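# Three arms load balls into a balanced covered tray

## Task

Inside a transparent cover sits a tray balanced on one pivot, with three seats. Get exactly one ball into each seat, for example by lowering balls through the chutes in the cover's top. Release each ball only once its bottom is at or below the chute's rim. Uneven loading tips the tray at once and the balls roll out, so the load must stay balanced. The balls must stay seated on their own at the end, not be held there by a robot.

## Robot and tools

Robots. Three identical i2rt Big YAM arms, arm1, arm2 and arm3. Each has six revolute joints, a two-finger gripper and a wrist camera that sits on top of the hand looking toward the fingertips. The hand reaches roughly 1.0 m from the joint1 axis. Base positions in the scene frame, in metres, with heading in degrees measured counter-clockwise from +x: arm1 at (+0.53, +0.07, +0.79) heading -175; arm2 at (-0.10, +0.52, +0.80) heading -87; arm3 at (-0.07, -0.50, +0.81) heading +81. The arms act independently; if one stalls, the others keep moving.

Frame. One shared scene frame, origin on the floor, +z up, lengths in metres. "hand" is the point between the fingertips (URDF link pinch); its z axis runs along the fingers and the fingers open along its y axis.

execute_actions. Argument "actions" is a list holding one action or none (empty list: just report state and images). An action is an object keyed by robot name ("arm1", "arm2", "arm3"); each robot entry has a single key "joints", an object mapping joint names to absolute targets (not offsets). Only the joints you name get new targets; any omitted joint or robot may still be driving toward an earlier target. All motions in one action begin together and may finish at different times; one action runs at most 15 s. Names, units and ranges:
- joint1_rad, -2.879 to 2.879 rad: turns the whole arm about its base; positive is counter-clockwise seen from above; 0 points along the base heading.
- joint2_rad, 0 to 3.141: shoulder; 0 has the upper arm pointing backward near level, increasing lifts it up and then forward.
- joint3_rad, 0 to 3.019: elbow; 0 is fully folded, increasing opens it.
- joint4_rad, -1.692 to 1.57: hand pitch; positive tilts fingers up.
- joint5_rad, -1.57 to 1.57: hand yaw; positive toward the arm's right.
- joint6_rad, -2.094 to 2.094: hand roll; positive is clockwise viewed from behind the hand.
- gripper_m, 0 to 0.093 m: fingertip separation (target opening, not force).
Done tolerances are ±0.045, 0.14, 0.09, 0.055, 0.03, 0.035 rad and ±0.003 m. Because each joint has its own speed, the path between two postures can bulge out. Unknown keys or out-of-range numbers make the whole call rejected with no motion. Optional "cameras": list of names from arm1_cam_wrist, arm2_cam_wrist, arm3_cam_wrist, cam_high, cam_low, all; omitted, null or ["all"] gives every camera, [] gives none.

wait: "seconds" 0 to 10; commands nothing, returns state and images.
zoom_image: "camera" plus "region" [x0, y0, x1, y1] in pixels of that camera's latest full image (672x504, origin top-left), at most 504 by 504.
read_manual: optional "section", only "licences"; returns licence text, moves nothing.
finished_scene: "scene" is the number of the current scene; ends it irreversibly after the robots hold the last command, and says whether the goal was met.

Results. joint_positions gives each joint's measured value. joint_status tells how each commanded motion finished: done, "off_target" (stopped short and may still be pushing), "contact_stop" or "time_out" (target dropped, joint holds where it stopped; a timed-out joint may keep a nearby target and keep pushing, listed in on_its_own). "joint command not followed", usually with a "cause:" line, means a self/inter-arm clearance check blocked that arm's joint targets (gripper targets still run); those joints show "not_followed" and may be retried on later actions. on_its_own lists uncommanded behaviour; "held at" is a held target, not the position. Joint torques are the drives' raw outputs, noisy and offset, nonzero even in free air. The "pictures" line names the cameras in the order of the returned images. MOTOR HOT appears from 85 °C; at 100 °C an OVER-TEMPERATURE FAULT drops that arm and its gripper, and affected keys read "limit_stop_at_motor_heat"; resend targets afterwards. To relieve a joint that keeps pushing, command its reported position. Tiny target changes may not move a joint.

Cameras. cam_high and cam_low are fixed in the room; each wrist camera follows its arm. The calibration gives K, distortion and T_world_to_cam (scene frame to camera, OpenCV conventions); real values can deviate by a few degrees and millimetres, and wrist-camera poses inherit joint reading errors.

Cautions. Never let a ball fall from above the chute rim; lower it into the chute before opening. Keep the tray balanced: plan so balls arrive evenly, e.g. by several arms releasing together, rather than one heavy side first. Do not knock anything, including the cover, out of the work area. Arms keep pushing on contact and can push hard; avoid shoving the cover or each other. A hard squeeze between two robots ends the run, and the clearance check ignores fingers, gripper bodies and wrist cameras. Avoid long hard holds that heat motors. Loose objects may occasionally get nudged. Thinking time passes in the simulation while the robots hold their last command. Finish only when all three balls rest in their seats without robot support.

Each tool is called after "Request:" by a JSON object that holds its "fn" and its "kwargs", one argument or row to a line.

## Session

Request:
{"fn": "execute_actions", "kwargs": {
  "actions": []
}}

Scene clock: 0.00 s.
Joint torques (N m, as the arm reports them, + toward a larger angle): no reading
Motor temperatures (°C, as the motors report them): arm1=[26 24 29 25 25 24] | arm2=[25 26 24 25 24 24] | arm3=[23 27 28 23 26 26]
arm1.joint_positions: joint1_rad=+0.382 joint2_rad=+0.610 joint3_rad=+1.445 joint4_rad=-1.580 joint5_rad=-0.225 joint6_rad=+0.743 gripper_m=+0.094
arm1.joint_status: not commanded
arm1.hand: x=+0.3751 y=-0.0523 z=+1.3082 quat_wxyz=(-0.312, -0.909, +0.079, +0.265) (m; scene frame)
arm2.joint_positions: joint1_rad=-0.190 joint2_rad=+0.565 joint3_rad=+1.471 joint4_rad=-1.400 joint5_rad=+0.264 joint6_rad=+0.810 gripper_m=+0.095
arm2.joint_status: not commanded
arm2.hand: x=-0.1727 y=+0.3443 z=+1.3830 quat_wxyz=(-0.414, -0.828, -0.197, +0.324) (m; scene frame)
arm3.joint_positions: joint1_rad=+0.687 joint2_rad=+0.631 joint3_rad=+1.677 joint4_rad=-1.306 joint5_rad=+0.037 joint6_rad=+0.221 gripper_m=+0.095
arm3.joint_status: not commanded
arm3.hand: x=-0.1640 y=-0.3360 z=+1.4847 quat_wxyz=(-0.262, +0.636, -0.476, -0.549) (m; scene frame)
pictures: arm1_cam_wrist, arm2_cam_wrist, arm3_cam_wrist, cam_high, cam_low
camera_calibration (this result's frames):
arm1_cam_wrist: T_world_to_cam=[[-0.0201986, 0.784298, -0.620055, 0.862146], [0.997302, 0.0595832, 0.0428783, -0.419698], [0.0705743, -0.617516, -0.783386, 1.0871], [0, 0, 0, 1]] pos_world=[0.359259, 0.0201316, 1.4042]
arm2_cam_wrist: T_world_to_cam=[[-0.606445, 0.559926, -0.564541, 0.488548], [0.785115, 0.533989, -0.313767, 0.391994], [0.125772, -0.633512, -0.763442, 1.41522], [0, 0, 0, 1]] pos_world=[-0.189479, 0.413689, 1.47924]
arm3_cam_wrist: T_world_to_cam=[[0.889765, 0.419053, -0.180867, 0.562414], [0.22976, -0.75364, -0.615823, 0.703826], [-0.394371, 0.506381, -0.766844, 1.36539], [0, 0, 0, 1]] pos_world=[-0.123657, -0.396657, 1.58219]
Images, in order (width x height): arm1_cam_wrist 672x504, arm2_cam_wrist 672x504, arm3_cam_wrist 672x504, cam_high 672x504, cam_low 672x504.

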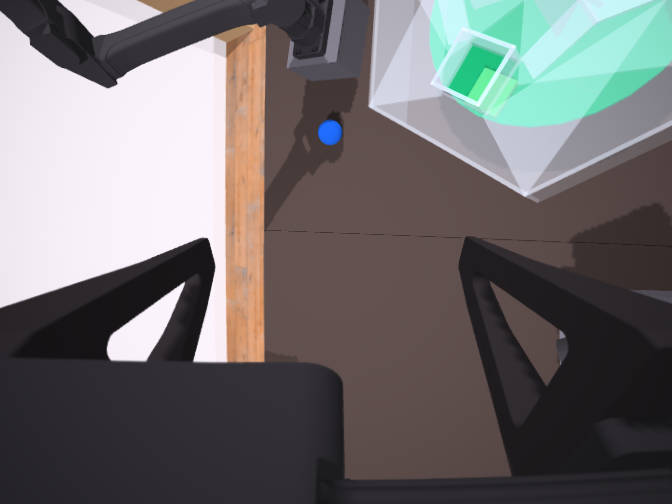

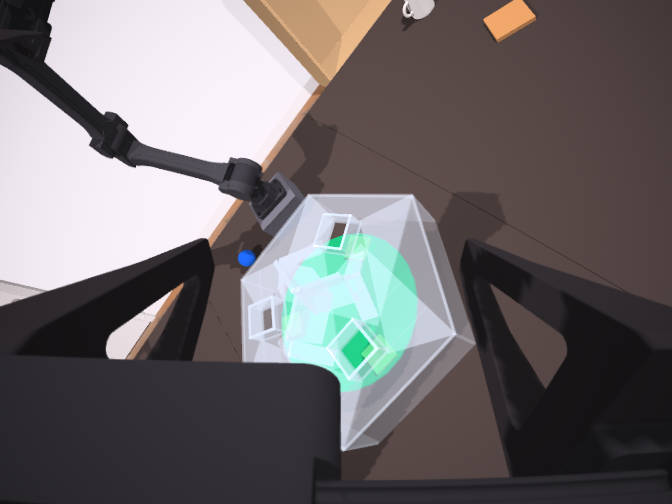

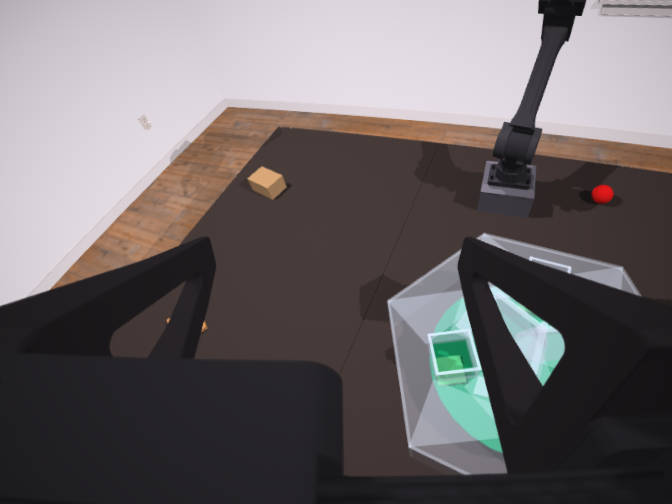

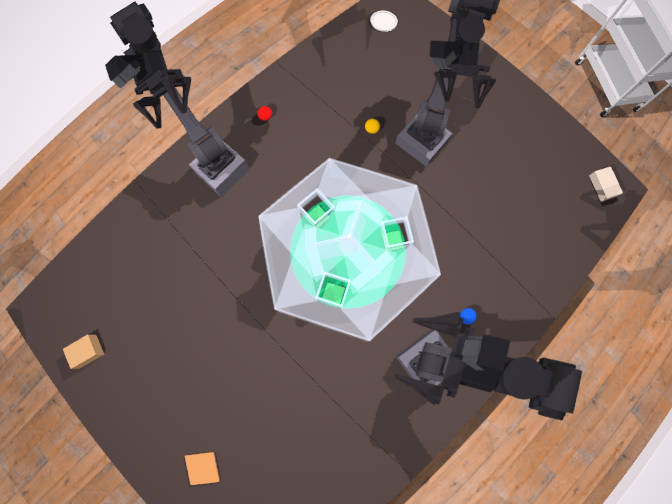

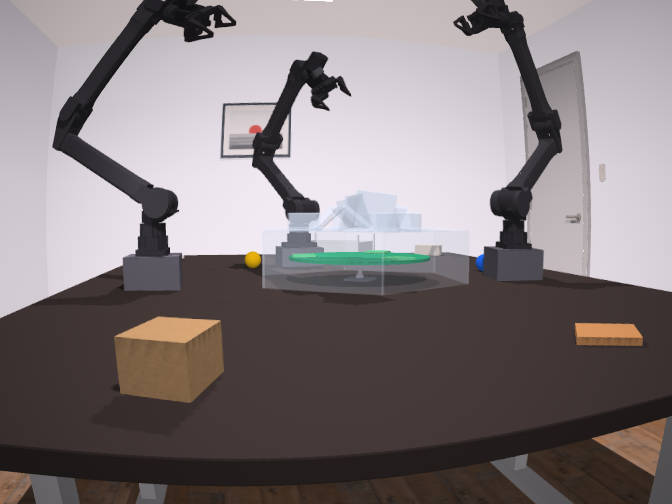

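Request:
{"fn": "execute_actions", "kwargs": {
  "actions": [
    {"arm1":{"joints":{"joint1_rad":-1.11,"joint5_rad":0,"joint6_rad":0}},"arm2":{"joints":{"joint1_rad":1.752,"joint5_rad":0,"joint6_rad":0}},"arm3":{"joints":{"joint1_rad":-1.396,"joint5_rad":0,"joint6_rad":0}}}
  ],
  "cameras": []
}}

Request:
{"fn": "execute_actions", "kwargs": {
  "actions": [
    {"arm1":{"joints":{"joint2_rad":0.973,"joint3_rad":0.515,"joint4_rad":-1.09}},"arm2":{"joints":{"joint2_rad":1.17,"joint3_rad":0.61,"joint4_rad":-0.99}},"arm3":{"joints":{"joint2_rad":1.045,"joint3_rad":0.482,"joint4_rad":-1.0}}}
  ],
  "cameras": ["arm1_cam_wrist","arm2_cam_wrist","arm3_cam_wrist"]
}}

Scene clock: 15.80 s.
Joint torques (N m, as the arm reports them, + toward a larger angle): arm1=[ 0.18  4.19  8.89  2.07  0.2  -0.01] | arm2=[-0.12  3.12  9.84  2.11  0.02 -0.17] | arm3=[-1.2   3.53  7.95  1.95  0.01 -0.23]
Motor temperatures (°C, as the motors report them): arm1=[26 24 31 25 25 24] | arm2=[25 27 26 25 24 24] | arm3=[23 27 30 23 26 26]
arm1.joint_positions: joint1_rad=-1.102 joint2_rad=+0.610 joint3_rad=+1.445 joint4_rad=-1.580 joint5_rad=-0.002 joint6_rad=+0.011 gripper_m=+0.094
arm1.joint_status: all done
arm1.hand: x=+0.4226 y=+0.2245 z=+1.3054 quat_wxyz=(+0.193, -0.801, +0.447, +0.349) (m; scene frame)
arm2.joint_positions: joint1_rad=+1.746 joint2_rad=+0.565 joint3_rad=+1.471 joint4_rad=-1.400 joint5_rad=+0.001 joint6_rad=+0.015 gripper_m=+0.095
arm2.joint_status: all done
arm2.hand: x=+0.0824 y=+0.5653 z=+1.3773 quat_wxyz=(-0.508, +0.096, -0.854, -0.058) (m; scene frame)
arm3.joint_positions: joint1_rad=-1.389 joint2_rad=+0.631 joint3_rad=+1.677 joint4_rad=-1.306 joint5_rad=+0.000 joint6_rad=+0.017 gripper_m=+0.095
arm3.joint_status: all done
arm3.hand: x=+0.1081 y=-0.4963 z=+1.4881 quat_wxyz=(-0.615, +0.001, -0.788, -0.012) (m; scene frame)
pictures: none
No camera images: the call's "cameras" was empty. Leave "cameras" out to get every camera's image.

Scene clock: 17.57 s.
Joint torques (N m, as the arm reports them, + toward a larger angle): arm1=[ 0.14 -3.49  8.32  1.01  0.2  -0.01] | arm2=[-0.23 -7.19  9.12  0.63  0.02 -0.16] | arm3=[-1.23 -2.91  7.94  0.01  0.01 -0.17]
Motor temperatures (°C, as the motors report them): arm1=[26 24 31 25 25 24] | arm2=[25 27 26 25 24 24] | arm3=[23 27 30 23 26 26]
arm1.joint_positions: joint1_rad=-1.102 joint2_rad=+0.988 joint3_rad=+0.509 joint4_rad=-1.102 joint5_rad=-0.002 joint6_rad=+0.011 gripper_m=+0.094
arm1.joint_status: all done
arm1.hand: x=+0.4160 y=+0.2403 z=+0.8481 quat_wxyz=(-0.002, -0.872, +0.489, -0.008) (m; scene frame)
arm2.joint_positions: joint1_rad=+1.746 joint2_rad=+1.185 joint3_rad=+0.603 joint4_rad=-1.001 joint5_rad=+0.001 joint6_rad=+0.015 gripper_m=+0.095
arm2.joint_status: all done
arm2.hand: x=+0.1470 y=+0.5754 z=+0.8534 quat_wxyz=(+0.008, +0.109, -0.994, +0.007) (m; scene frame)
arm3.joint_positions: joint1_rad=-1.389 joint2_rad=+1.045 joint3_rad=+0.483 joint4_rad=-1.002 joint5_rad=+0.000 joint6_rad=+0.017 gripper_m=+0.095
arm3.joint_status: all done
arm3.hand: x=+0.1469 y=-0.4942 z=+0.8552 quat_wxyz=(-0.010, +0.002, -1.000, -0.001) (m; scene frame)
pictures: arm1_cam_wrist, arm2_cam_wrist, arm3_cam_wrist
camera_calibration (this result's frames):
arm1_cam_wrist: T_world_to_cam=[[0.857322, 0.514749, -0.00564857, -0.473132], [0.414198, -0.683255, 0.601334, -0.510693], [0.305677, -0.517877, -0.798977, 0.795911], [0, 0, 0, 1]] pos_world=[0.373863, 0.306795, 0.940339]
arm2_cam_wrist: T_world_to_cam=[[0.221055, -0.975185, -0.012192, 0.544284], [-0.778761, -0.184027, 0.59972, -0.28518], [-0.587082, -0.123076, -0.800117, 0.959427], [0, 0, 0, 1]] pos_world=[0.220859, 0.59638, 0.945318]
arm3_cam_wrist: T_world_to_cam=[[0.0144418, -0.999864, -0.00796649, -0.482303], [-0.821585, -0.0164071, 0.56985, -0.369684], [-0.569903, -0.00168447, -0.82171, 0.906926], [0, 0, 0, 1]] pos_world=[0.220099, -0.486775, 0.952053]
Images, in order (width x height): arm1_cam_wrist 672x504, arm2_cam_wrist 672x504, arm3_cam_wrist 672x504.

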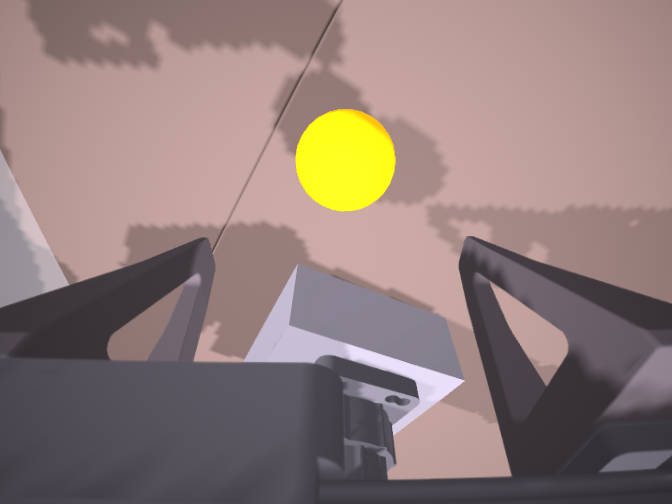

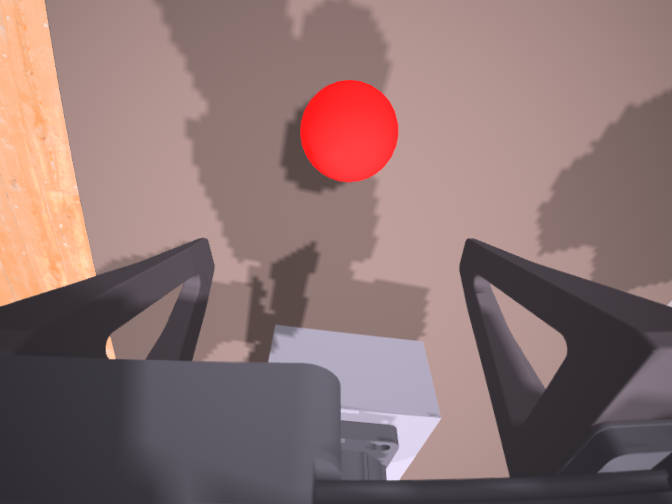

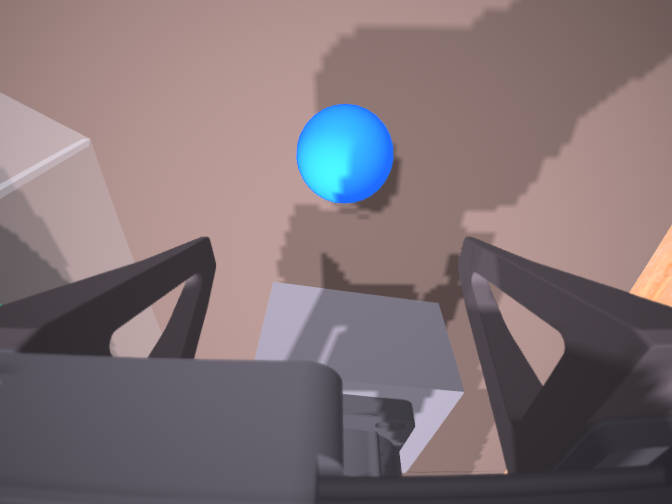

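Request:
{"fn": "execute_actions", "kwargs": {
  "actions": [
    {"arm1":{"joints":{"joint1_rad":-1.135,"joint2_rad":1.267,"joint3_rad":0.34,"joint4_rad":-0.61}},"arm2":{"joints":{"joint1_rad":1.715,"joint2_rad":1.51,"joint3_rad":0.505,"joint4_rad":-0.53}},"arm3":{"joints":{"joint1_rad":-1.42,"joint2_rad":1.41,"joint3_rad":0.348,"joint4_rad":-0.485}}}
  ],
  "cameras": ["arm1_cam_wrist","arm2_cam_wrist","arm3_cam_wrist"]
}}

Scene clock: 24.73 s.
Joint torques (N m, as the arm reports them, + toward a larger angle): arm1=[ 0.09 -2.74  6.25  1.05  0.2  -0.01] | arm2=[-1.07 -7.85  6.52  0.7   0.02 -0.16] | arm3=[-1.51 -4.75  4.75  0.46  0.   -0.15]
Motor temperatures (°C, as the motors report them): arm1=[26 24 31 25 25 24] | arm2=[25 27 26 25 24 24] | arm3=[23 27 30 23 26 26]
arm1.joint_positions: joint1_rad=-1.126 joint2_rad=+1.260 joint3_rad=+0.327 joint4_rad=-0.622 joint5_rad=-0.002 joint6_rad=+0.010 gripper_m=+0.094
arm1.joint_status: all done
arm1.hand: x=+0.4234 y=+0.2387 z=+0.7449 quat_wxyz=(+0.005, -0.866, +0.499, +0.003) (m; scene frame)
arm2.joint_positions: joint1_rad=+1.721 joint2_rad=+1.510 joint3_rad=+0.495 joint4_rad=-0.542 joint5_rad=+0.001 joint6_rad=+0.015 gripper_m=+0.095
arm2.joint_status: all done
arm2.hand: x=+0.1612 y=+0.5705 z=+0.7445 quat_wxyz=(-0.005, +0.096, -0.995, +0.005) (m; scene frame)
arm3.joint_positions: joint1_rad=-1.413 joint2_rad=+1.410 joint3_rad=+0.347 joint4_rad=-0.502 joint5_rad=+0.000 joint6_rad=+0.016 gripper_m=+0.095
arm3.joint_status: all done
arm3.hand: x=+0.1489 y=-0.4990 z=+0.7481 quat_wxyz=(-0.010, -0.010, -1.000, -0.001) (m; scene frame)
pictures: arm1_cam_wrist, arm2_cam_wrist, arm3_cam_wrist
camera_calibration (this result's frames):
arm1_cam_wrist: T_world_to_cam=[[0.869102, 0.494597, -0.00601408, -0.479195], [0.405733, -0.705892, 0.580601, -0.428367], [0.282918, -0.507041, -0.814166, 0.728742], [0, 0, 0, 1]] pos_world=[0.384097, 0.30413, 0.839145]
arm2_cam_wrist: T_world_to_cam=[[0.196636, -0.980399, -0.0123363, 0.542095], [-0.798497, -0.167428, 0.578247, -0.199995], [-0.568979, -0.103854, -0.815768, 0.877799], [0, 0, 0, 1]] pos_world=[0.233157, 0.589147, 0.838415]
arm3_cam_wrist: T_world_to_cam=[[-0.00844361, -0.99993, -0.00828365, -0.484333], [-0.821717, 0.00221763, 0.569891, -0.297854], [-0.569833, 0.0116188, -0.821679, 0.82667], [0, 0, 0, 1]] pos_world=[0.222222, -0.493243, 0.844989]
Images, in order (width x height): arm1_cam_wrist 672x504, arm2_cam_wrist 672x504, arm3_cam_wrist 672x504.

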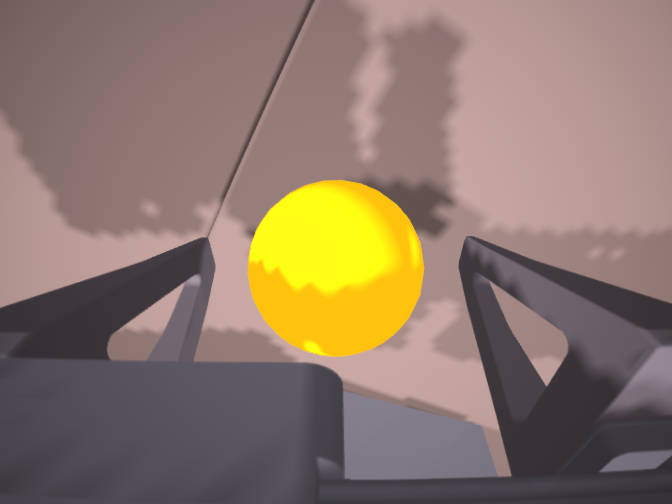

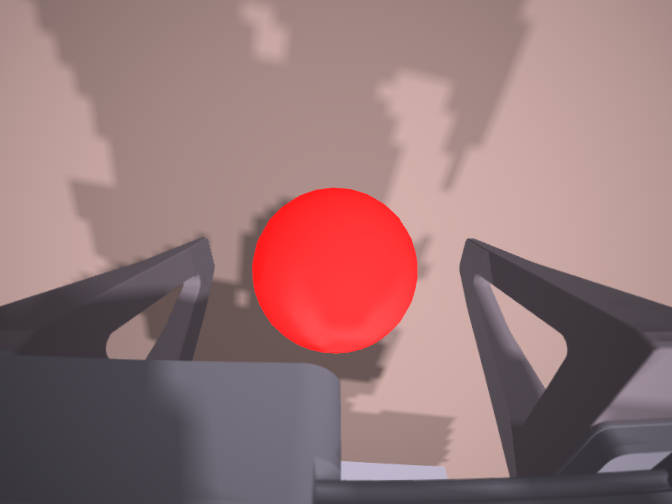

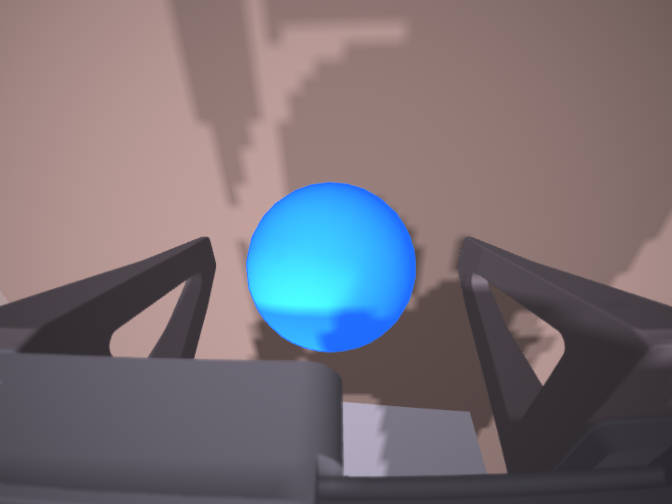

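Request:
{"fn": "execute_actions", "kwargs": {
  "actions": [
    {"arm1":{"joints":{"gripper_m":0.04}},"arm2":{"joints":{"gripper_m":0.04,"joint4_rad":-0.575}},"arm3":{"joints":{"gripper_m":0.04,"joint4_rad":-0.535}}}
  ],
  "cameras": []
}}

Request:
{"fn": "execute_actions", "kwargs": {
  "actions": [
    {"arm1":{"joints":{"joint2_rad":0.98,"joint3_rad":0.91,"joint4_rad":-1.476}},"arm2":{"joints":{"joint2_rad":0.98,"joint3_rad":0.91,"joint4_rad":-1.476}},"arm3":{"joints":{"joint2_rad":0.98,"joint3_rad":0.92,"joint4_rad":-1.476}}}
  ],
  "cameras": []
}}

Request:
{"fn": "execute_actions", "kwargs": {
  "actions": [
    {"arm1":{"joints":{"joint1_rad":0.365}},"arm2":{"joints":{"joint1_rad":0.2}},"arm3":{"joints":{"joint1_rad":0.33}}}
  ],
  "cameras": []
}}

Request:
{"fn": "execute_actions", "kwargs": {
  "actions": [
    {"arm1":{"joints":{"joint2_rad":1.49,"joint3_rad":1.37,"joint4_rad":-1.415}},"arm2":{"joints":{"joint2_rad":1.445,"joint3_rad":1.29,"joint4_rad":-1.37}},"arm3":{"joints":{"joint2_rad":1.365,"joint3_rad":1.22,"joint4_rad":-1.355}}}
  ]
}}

Scene clock: 45.63 s.
Joint torques (N m, as the arm reports them, + toward a larger angle): arm1=[ 0.02 -2.63  6.23  1.07  0.2   0.  ] | arm2=[-1.08 -7.86  6.47 -0.33  0.04 -0.15] | arm3=[-1.59 -4.5   4.67 -0.73 -0.04 -0.07]
Motor temperatures (°C, as the motors report them): arm1=[26 24 30 25 25 24] | arm2=[25 27 25 25 24 24] | arm3=[23 28 29 23 26 26]
arm1.joint_positions: joint1_rad=-1.126 joint2_rad=+1.260 joint3_rad=+0.327 joint4_rad=-0.622 joint5_rad=-0.002 joint6_rad=+0.010 gripper_m=+0.055
arm1.joint_status: gripper_m off_target (ended at +0.055, target +0.040)
arm1.hand: x=+0.4234 y=+0.2387 z=+0.7449 quat_wxyz=(+0.005, -0.867, +0.499, +0.003) (m; scene frame)
arm2.joint_positions: joint1_rad=+1.721 joint2_rad=+1.510 joint3_rad=+0.495 joint4_rad=-0.566 joint5_rad=+0.001 joint6_rad=+0.014 gripper_m=+0.056
arm2.joint_status: gripper_m off_target (ended at +0.056, target +0.040); the others done
arm2.hand: x=+0.1553 y=+0.5693 z=+0.7445 quat_wxyz=(+0.007, +0.097, -0.995, +0.006) (m; scene frame)
arm3.joint_positions: joint1_rad=-1.413 joint2_rad=+1.410 joint3_rad=+0.347 joint4_rad=-0.521 joint5_rad=+0.000 joint6_rad=+0.016 gripper_m=+0.056
arm3.joint_status: gripper_m off_target (ended at +0.056, target +0.040); the others done
arm3.hand: x=+0.1443 y=-0.4990 z=+0.7481 quat_wxyz=(-0.001, -0.010, -1.000, -0.001) (m; scene frame)
pictures: none
No camera images: the call's "cameras" was empty. Leave "cameras" out to get every camera's image.

Scene clock: 47.13 s.
Joint torques (N m, as the arm reports them, + toward a larger angle): arm1=[ 0.06 -3.19 12.56 -0.11  0.2  -0.01] | arm2=[-1.07 -4.28 11.89 -0.23  0.04 -0.16] | arm3=[-1.28 -3.3  13.72 -0.94 -0.01 -0.2 ]
Motor temperatures (°C, as the motors report them): arm1=[26 24 31 25 25 24] | arm2=[25 27 26 25 24 24] | arm3=[23 28 30 23 26 26]
arm1.joint_positions: joint1_rad=-1.126 joint2_rad=+0.979 joint3_rad=+0.862 joint4_rad=-1.465 joint5_rad=-0.002 joint6_rad=+0.010 gripper_m=+0.055
arm1.joint_status: all done
arm1.hand: x=+0.4004 y=+0.2747 z=+0.9779 quat_wxyz=(-0.002, -0.866, +0.499, -0.008) (m; scene frame)
arm2.joint_positions: joint1_rad=+1.721 joint2_rad=+0.978 joint3_rad=+0.889 joint4_rad=-1.468 joint5_rad=+0.001 joint6_rad=+0.014 gripper_m=+0.056
arm2.joint_status: all done
arm2.hand: x=+0.1412 y=+0.5690 z=+1.0054 quat_wxyz=(-0.006, +0.097, -0.995, +0.005) (m; scene frame)
arm3.joint_positions: joint1_rad=-1.413 joint2_rad=+0.980 joint3_rad=+0.869 joint4_rad=-1.462 joint5_rad=+0.000 joint6_rad=+0.016 gripper_m=+0.056
arm3.joint_status: all done
arm3.hand: x=+0.1760 y=-0.4997 z=+1.0075 quat_wxyz=(-0.006, -0.010, -1.000, -0.001) (m; scene frame)
pictures: none
No camera images: the call's "cameras" was empty. Leave "cameras" out to get every camera's image.

Scene clock: 49.00 s.
Joint torques (N m, as the arm reports them, + toward a larger angle): arm1=[ 1.02 -3.22 12.54 -0.11  0.13  0.01] | arm2=[-0.81 -4.33 11.88 -0.22  0.07 -0.15] | arm3=[-0.97 -4.04 13.66 -0.79  0.06 -0.12]
Motor temperatures (°C, as the motors report them): arm1=[26 24 31 25 25 24] | arm2=[25 27 26 25 24 24] | arm3=[23 28 30 23 26 26]
arm1.joint_positions: joint1_rad=+0.361 joint2_rad=+0.979 joint3_rad=+0.862 joint4_rad=-1.465 joint5_rad=+0.000 joint6_rad=+0.009 gripper_m=+0.055
arm1.joint_status: all done
arm1.hand: x=+0.3053 y=-0.0406 z=+0.9773 quat_wxyz=(+0.000, -0.976, -0.219, -0.009) (m; scene frame)
arm2.joint_positions: joint1_rad=+0.203 joint2_rad=+0.980 joint3_rad=+0.889 joint4_rad=-1.468 joint5_rad=+0.000 joint6_rad=+0.013 gripper_m=+0.056
arm2.joint_status: all done
arm2.hand: x=-0.0400 y=+0.2757 z=+1.0084 quat_wxyz=(-0.007, -0.614, -0.789, +0.009) (m; scene frame)
arm3.joint_positions: joint1_rad=+0.326 joint2_rad=+0.980 joint3_rad=+0.869 joint4_rad=-1.462 joint5_rad=-0.001 joint6_rad=+0.015 gripper_m=+0.056
arm3.joint_status: all done
arm3.hand: x=-0.1104 y=-0.2553 z=+1.0040 quat_wxyz=(-0.004, +0.758, -0.652, +0.005) (m; scene frame)
pictures: none
No camera images: the call's "cameras" was empty. Leave "cameras" out to get every camera's image.

Scene clock: 50.30 s.
Joint torques (N m, as the arm reports them, + toward a larger angle): arm1=[  1.06 -12.3   13.14   0.55   0.14   0.  ] | arm2=[ -0.76 -12.77  14.88   0.15   0.08  -0.15] | arm3=[ -0.4  -10.13  14.08   0.02   0.09  -0.17]
Motor temperatures (°C, as the motors report them): arm1=[26 24 32 25 25 24] | arm2=[25 27 26 25 24 24] | arm3=[23 28 31 23 26 26]
arm1.joint_positions: joint1_rad=+0.361 joint2_rad=+1.491 joint3_rad=+1.312 joint4_rad=-1.418 joint5_rad=+0.000 joint6_rad=+0.009 gripper_m=+0.055
arm1.joint_status: all done
arm1.hand: x=+0.1385 y=-0.1214 z=+0.9837 quat_wxyz=(+0.002, -0.975, -0.219, -0.016) (m; scene frame)
arm2.joint_positions: joint1_rad=+0.203 joint2_rad=+1.463 joint3_rad=+1.230 joint4_rad=-1.372 joint5_rad=+0.000 joint6_rad=+0.013 gripper_m=+0.056
arm2.joint_status: all done
arm2.hand: x=+0.0015 y=+0.1197 z=+0.9878 quat_wxyz=(+0.011, -0.615, -0.789, -0.006) (m; scene frame)
arm3.joint_positions: joint1_rad=+0.326 joint2_rad=+1.386 joint3_rad=+1.162 joint4_rad=-1.361 joint5_rad=-0.001 joint6_rad=+0.015 gripper_m=+0.056
arm3.joint_status: all done
arm3.hand: x=-0.1335 y=-0.1154 z=+0.9941 quat_wxyz=(-0.001, +0.758, -0.652, +0.009) (m; scene frame)
pictures: arm1_cam_wrist, arm2_cam_wrist, arm3_cam_wrist, cam_high, cam_low
camera_calibration (this result's frames):
arm1_cam_wrist: T_world_to_cam=[[-0.420657, 0.907109, -0.014195, 0.184787], [0.711337, 0.339502, 0.615417, -0.655308], [0.563069, 0.248782, -0.788074, 0.848492], [0, 0, 0, 1]] pos_world=[0.0661177, -0.156233, 1.07459]
arm2_cam_wrist: T_world_to_cam=[[-0.968361, -0.248857, -0.0186351, 0.0548919], [-0.209017, 0.768, 0.605382, -0.683313], [-0.136342, 0.590124, -0.795717, 0.83513], [0, 0, 0, 1]] pos_world=[0.0241944, 0.0456152, 1.07922]
arm3_cam_wrist: T_world_to_cam=[[0.987127, 0.159754, 0.00762347, 0.149804], [0.123635, -0.792449, 0.597277, -0.663667], [0.101458, -0.588646, -0.801999, 0.86422], [0, 0, 0, 1]] pos_world=[-0.153505, -0.041134, 1.08835]
Images, in order (width x height): arm1_cam_wrist 672x504, arm2_cam_wrist 672x504, arm3_cam_wrist 672x504, cam_high 672x504, cam_low 672x504.

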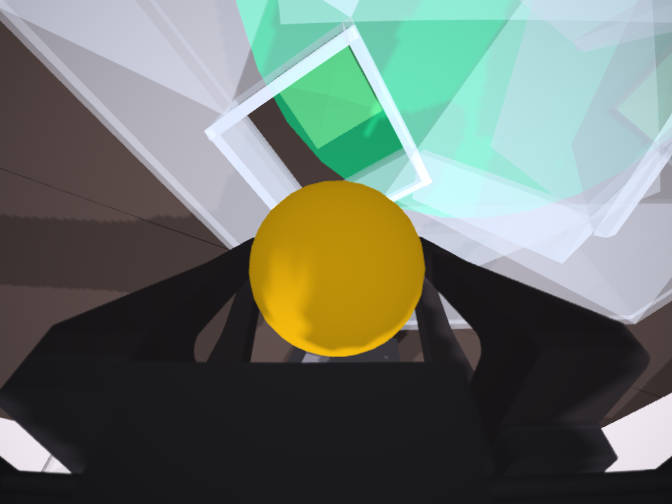

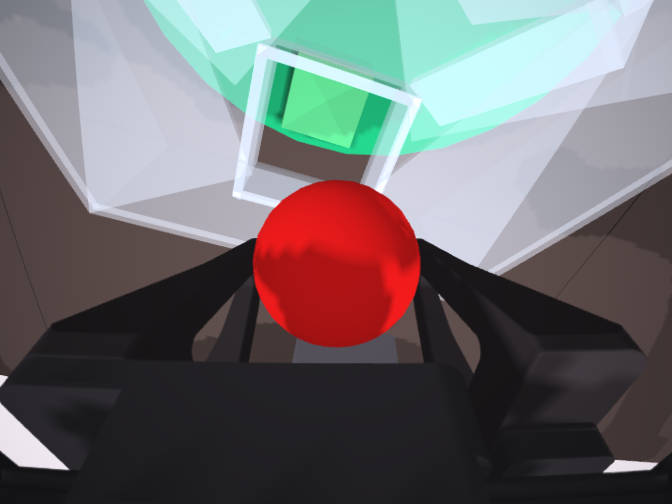

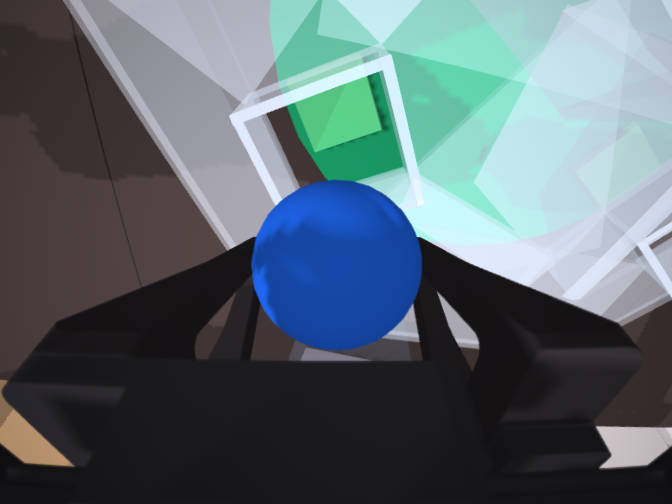

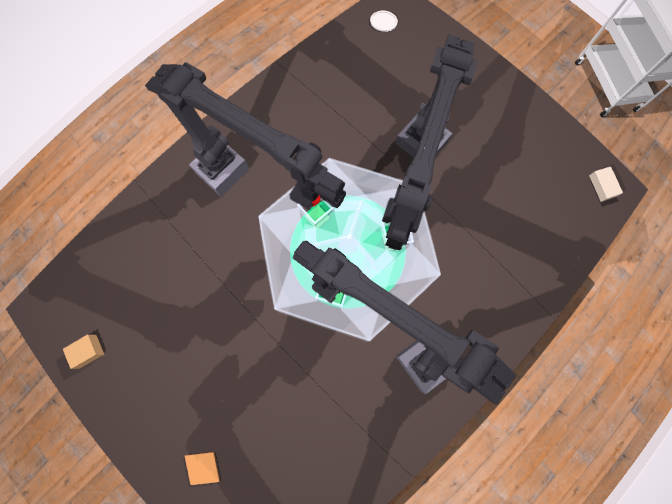

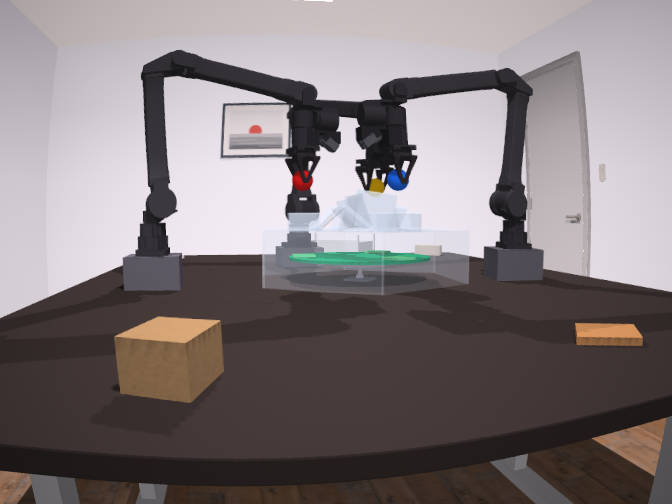

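Request:
{"fn": "execute_actions", "kwargs": {
  "actions": [
    {"arm1":{"joints":{"joint1_rad":0.39,"joint2_rad":1.505,"joint3_rad":1.213,"joint4_rad":-1.252,"joint6_rad":0.26}},"arm2":{"joints":{"joint1_rad":0.222,"joint2_rad":1.465,"joint3_rad":1.142,"joint4_rad":-1.207,"joint6_rad":-0.51}},"arm3":{"joints":{"joint1_rad":0.345,"joint2_rad":1.39,"joint3_rad":1.033,"joint4_rad":-1.187,"joint6_rad":0.46}}}
  ]
}}

Scene clock: 60.07 s.
Joint torques (N m, as the arm reports them, + toward a larger angle): arm1=[  1.17 -11.09   9.7    1.03   0.16   0.21] | arm2=[ -0.07 -11.82  11.4    0.68   0.03  -0.17] | arm3=[-0.52 -9.75  9.11  0.49  0.06  0.22]
Motor temperatures (°C, as the motors report them): arm1=[26 24 33 25 25 24] | arm2=[25 27 28 25 24 24] | arm3=[23 28 33 23 26 26]
arm1.joint_positions: joint1_rad=+0.384 joint2_rad=+1.496 joint3_rad=+1.197 joint4_rad=-1.264 joint5_rad=+0.000 joint6_rad=+0.249 gripper_m=+0.055
arm1.joint_status: all done
arm1.hand: x=+0.1438 y=-0.1303 z=+0.9389 quat_wxyz=(-0.002, -0.994, -0.113, +0.000) (m; scene frame)
arm2.joint_positions: joint1_rad=+0.215 joint2_rad=+1.473 joint3_rad=+1.120 joint4_rad=-1.219 joint5_rad=+0.000 joint6_rad=-0.495 gripper_m=+0.056
arm2.joint_status: all done
arm2.hand: x=+0.0057 y=+0.1217 z=+0.9437 quat_wxyz=(-0.001, -0.391, -0.920, +0.005) (m; scene frame)
arm3.joint_positions: joint1_rad=+0.338 joint2_rad=+1.399 joint3_rad=+1.027 joint4_rad=-1.203 joint5_rad=-0.001 joint6_rad=+0.443 gripper_m=+0.056
arm3.joint_status: all done
arm3.hand: x=-0.1355 y=-0.1254 z=+0.9398 quat_wxyz=(-0.005, +0.607, -0.795, +0.005) (m; scene frame)
pictures: arm1_cam_wrist, arm2_cam_wrist, arm3_cam_wrist, cam_high, cam_low
camera_calibration (this result's frames):
arm1_cam_wrist: T_world_to_cam=[[-0.216141, 0.976245, -0.0150975, 0.174886], [0.78697, 0.183346, 0.58912, -0.634989], [0.577893, 0.115452, -0.807905, 0.811531], [0, 0, 0, 1]] pos_world=[0.0685389, -0.148002, 1.03236]
arm2_cam_wrist: T_world_to_cam=[[-0.716296, -0.697637, -0.0149305, 0.108365], [-0.573946, 0.576857, 0.581225, -0.609121], [-0.396871, 0.424898, -0.813606, 0.837915], [0, 0, 0, 1]] pos_world=[0.0605636, 0.0709471, 1.03739]
arm3_cam_wrist: T_world_to_cam=[[0.967453, -0.252908, 0.00850168, 0.0985201], [-0.2098, -0.782858, 0.585763, -0.671994], [-0.141489, -0.568482, -0.810438, 0.792522], [0, 0, 0, 1]] pos_world=[-0.124165, -0.0506247, 1.03508]
Images, in order (width x height): arm1_cam_wrist 672x504, arm2_cam_wrist 672x504, arm3_cam_wrist 672x504, cam_high 672x504, cam_low 672x504.

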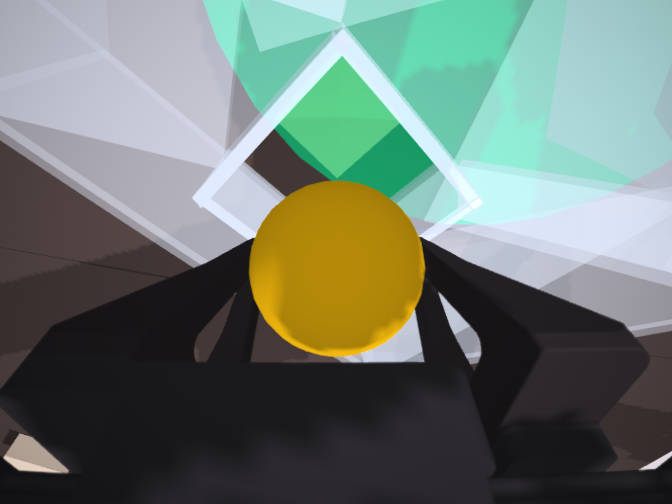

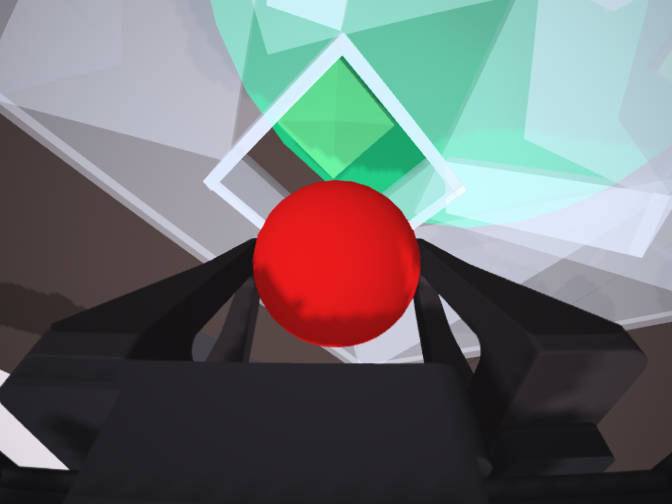

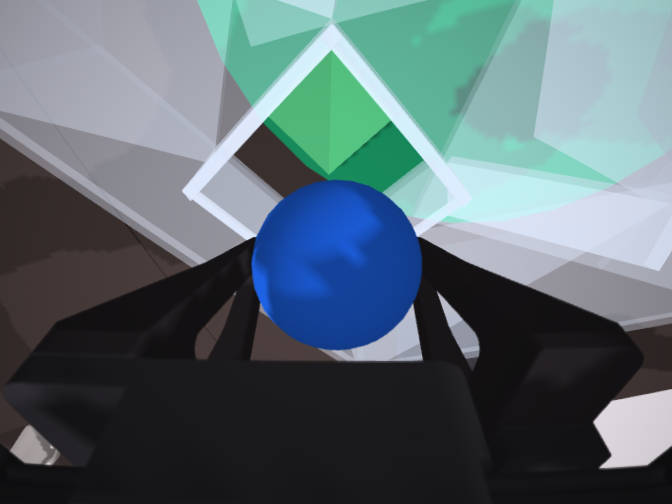

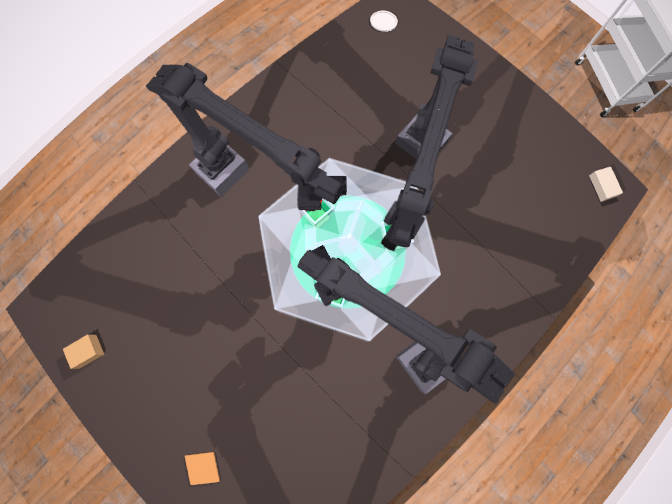

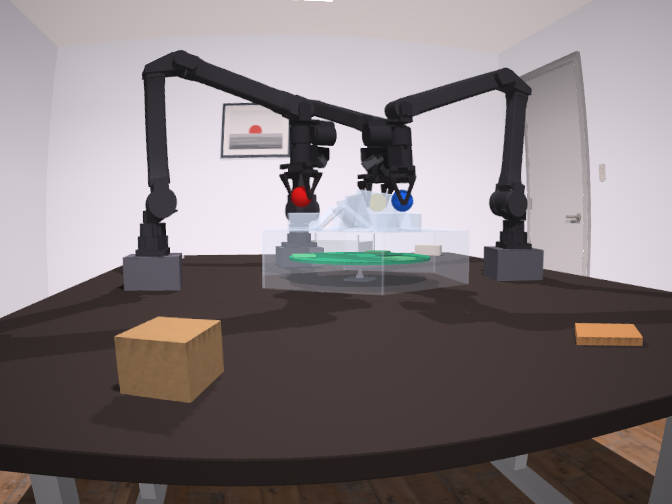

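Request:
{"fn": "execute_actions", "kwargs": {
  "actions": [
    {"arm1":{"joints":{"joint2_rad":1.537,"joint3_rad":1.172,"joint4_rad":-1.182}},"arm2":{"joints":{"joint2_rad":1.511,"joint3_rad":1.084,"joint4_rad":-1.105}},"arm3":{"joints":{"joint2_rad":1.435,"joint3_rad":1.0,"joint4_rad":-1.112}}}
  ]
}}

Request:
{"fn": "zoom_image", "kwargs": {
  "camera": "cam_low",
  "region": [260,150,480,290]
}}

Scene clock: 68.00 s.
Joint torques (N m, as the arm reports them, + toward a larger angle): arm1=[  1.2  -11.38   8.94   1.04   0.16   0.21] | arm2=[ -0.1  -12.45  10.77   0.65   0.03  -0.16] | arm3=[-0.41 -9.63  8.2   0.4   0.06  0.26]
Motor temperatures (°C, as the motors report them): arm1=[26 24 33 25 25 24] | arm2=[25 27 28 25 24 24] | arm3=[23 28 33 23 26 26]
arm1.joint_positions: joint1_rad=+0.384 joint2_rad=+1.526 joint3_rad=+1.164 joint4_rad=-1.194 joint5_rad=+0.000 joint6_rad=+0.249 gripper_m=+0.055
arm1.joint_status: all done
arm1.hand: x=+0.1393 y=-0.1327 z=+0.9145 quat_wxyz=(-0.003, -0.994, -0.113, +0.003) (m; scene frame)
arm2.joint_positions: joint1_rad=+0.215 joint2_rad=+1.523 joint3_rad=+1.066 joint4_rad=-1.116 joint5_rad=+0.000 joint6_rad=-0.495 gripper_m=+0.056
arm2.joint_status: all done
arm2.hand: x=+0.0065 y=+0.1183 z=+0.9049 quat_wxyz=(+0.000, -0.391, -0.920, +0.004) (m; scene frame)
arm3.joint_positions: joint1_rad=+0.338 joint2_rad=+1.444 joint3_rad=+1.001 joint4_rad=-1.128 joint5_rad=-0.001 joint6_rad=+0.443 gripper_m=+0.056
arm3.joint_status: all done
arm3.hand: x=-0.1365 y=-0.1176 z=+0.9147 quat_wxyz=(-0.006, +0.607, -0.795, +0.003) (m; scene frame)
pictures: arm1_cam_wrist, arm2_cam_wrist, arm3_cam_wrist, cam_high, cam_low
camera_calibration (this result's frames):
arm1_cam_wrist: T_world_to_cam=[[-0.216208, 0.976204, -0.0167476, 0.177411], [0.790358, 0.185066, 0.584025, -0.612262], [0.573227, 0.113034, -0.811563, 0.798344], [0, 0, 0, 1]] pos_world=[0.0646314, -0.150121, 1.00845]
arm2_cam_wrist: T_world_to_cam=[[-0.716047, -0.697868, -0.0160265, 0.106983], [-0.573799, 0.575361, 0.58285, -0.585481], [-0.397532, 0.426544, -0.812422, 0.806788], [0, 0, 0, 1]] pos_world=[0.0613798, 0.0673922, 0.998414]
arm3_cam_wrist: T_world_to_cam=[[0.967382, -0.253243, 0.00626428, 0.103694], [-0.209493, -0.785866, 0.581831, -0.648121], [-0.142422, -0.564166, -0.813285, 0.779443], [0, 0, 0, 1]] pos_world=[-0.125079, -0.0433416, 1.01036]
Images, in order (width x height): arm1_cam_wrist 672x504, arm2_cam_wrist 672x504, arm3_cam_wrist 672x504, cam_high 672x504, cam_low 672x504.

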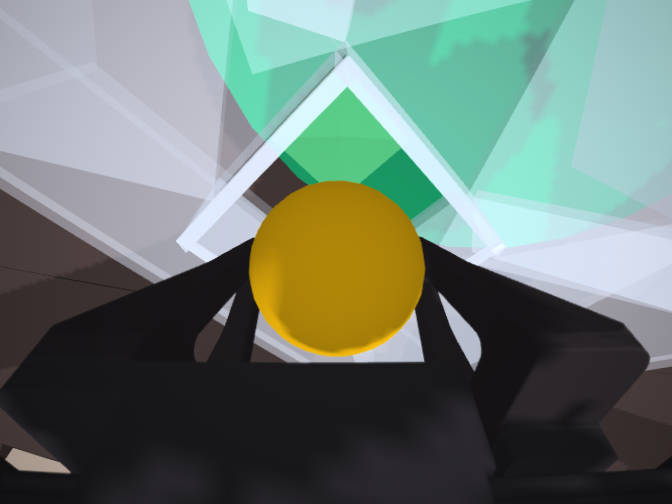

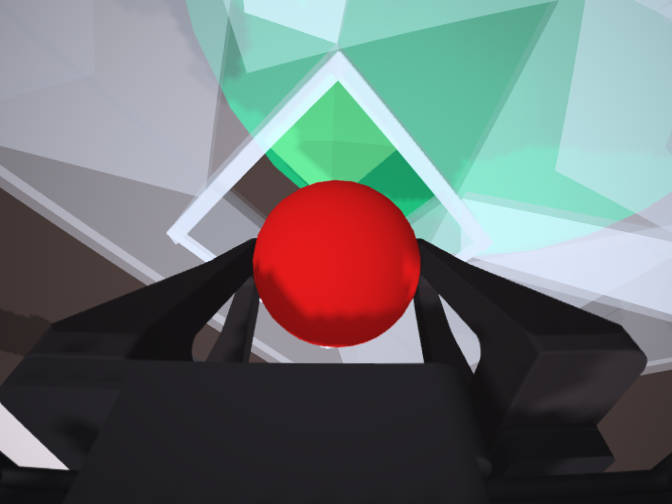

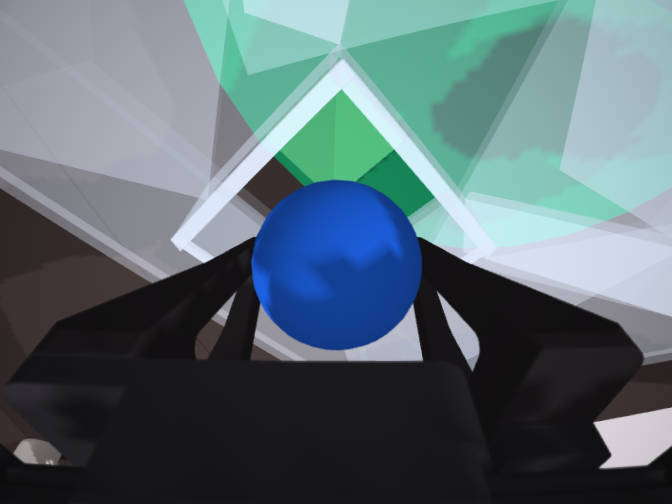

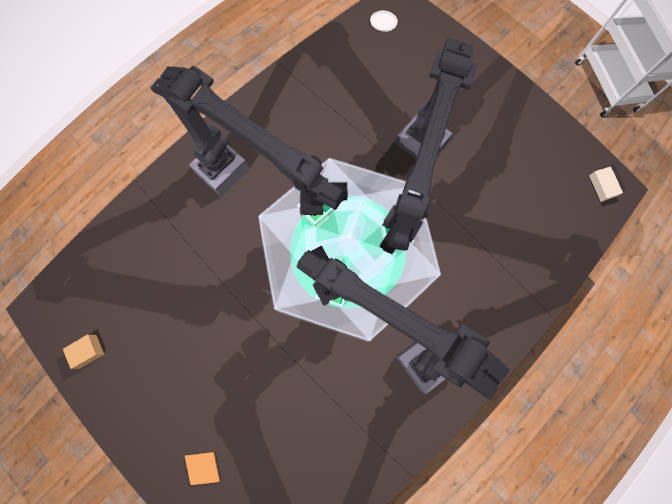

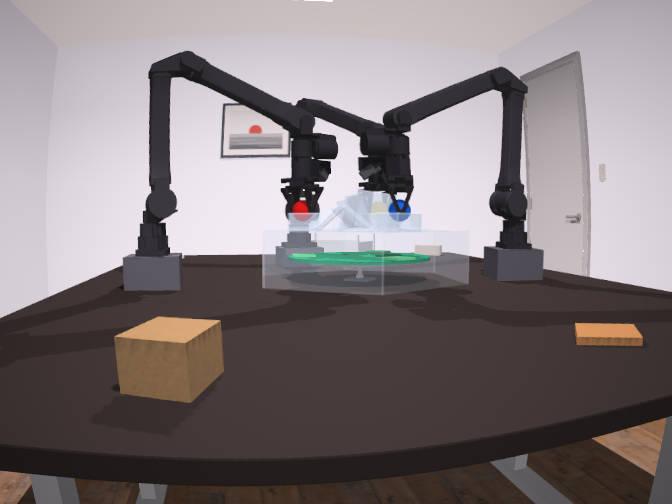

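Region (260, 150, 480, 290) of cam_low's 672x504 image, scaled by 2.291, with more detail than that image has; it fills the top 321 rows of this view, and the rest is white.

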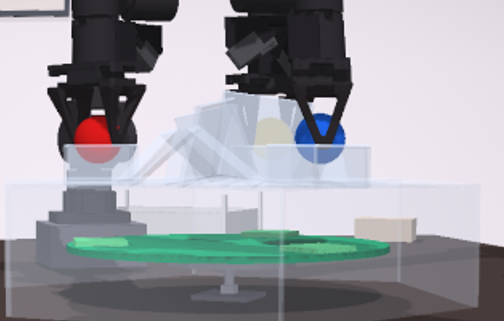

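Request:
{"fn": "execute_actions", "kwargs": {
  "actions": [
    {"arm1":{"joints":{"gripper_m":0.068}},"arm2":{"joints":{"gripper_m":0.068}},"arm3":{"joints":{"gripper_m":0.068}}}
  ],
  "cameras": ["cam_low"]
}}

Request:
{"fn": "finished_scene", "kwargs": {
  "scene": 2
}}

Scene clock: 71.47 s.
Joint torques (N m, as the arm reports them, + toward a larger angle): arm1=[  1.32 -11.44   8.94   1.03  -0.09   0.22] | arm2=[ -0.19 -12.58  10.74   0.66   0.03  -0.16] | arm3=[-0.49 -9.22  8.25  0.54  0.01  0.21]
Motor temperatures (°C, as the motors report them): arm1=[26 24 33 25 25 24] | arm2=[25 27 28 25 24 24] | arm3=[23 28 32 23 26 26]
arm1.joint_positions: joint1_rad=+0.383 joint2_rad=+1.526 joint3_rad=+1.164 joint4_rad=-1.194 joint5_rad=+0.007 joint6_rad=+0.250 gripper_m=+0.068
arm1.joint_status: all done
arm1.hand: x=+0.1386 y=-0.1313 z=+0.9145 quat_wxyz=(+0.000, -0.994, -0.112, +0.004) (m; scene frame)
arm2.joint_positions: joint1_rad=+0.215 joint2_rad=+1.523 joint3_rad=+1.066 joint4_rad=-1.116 joint5_rad=+0.000 joint6_rad=-0.496 gripper_m=+0.068
arm2.joint_status: all done
arm2.hand: x=+0.0066 y=+0.1183 z=+0.9049 quat_wxyz=(+0.000, -0.391, -0.921, +0.004) (m; scene frame)
arm3.joint_positions: joint1_rad=+0.338 joint2_rad=+1.444 joint3_rad=+1.001 joint4_rad=-1.128 joint5_rad=-0.001 joint6_rad=+0.443 gripper_m=+0.068
arm3.joint_status: all done
arm3.hand: x=-0.1365 y=-0.1176 z=+0.9147 quat_wxyz=(-0.006, +0.607, -0.795, +0.003) (m; scene frame)
pictures: cam_low
Images, in order (width x height): cam_low 672x504.

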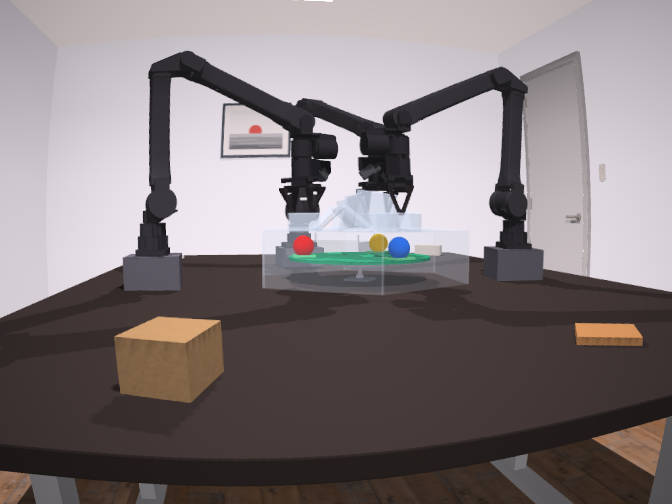

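The scene is finished: the task was done.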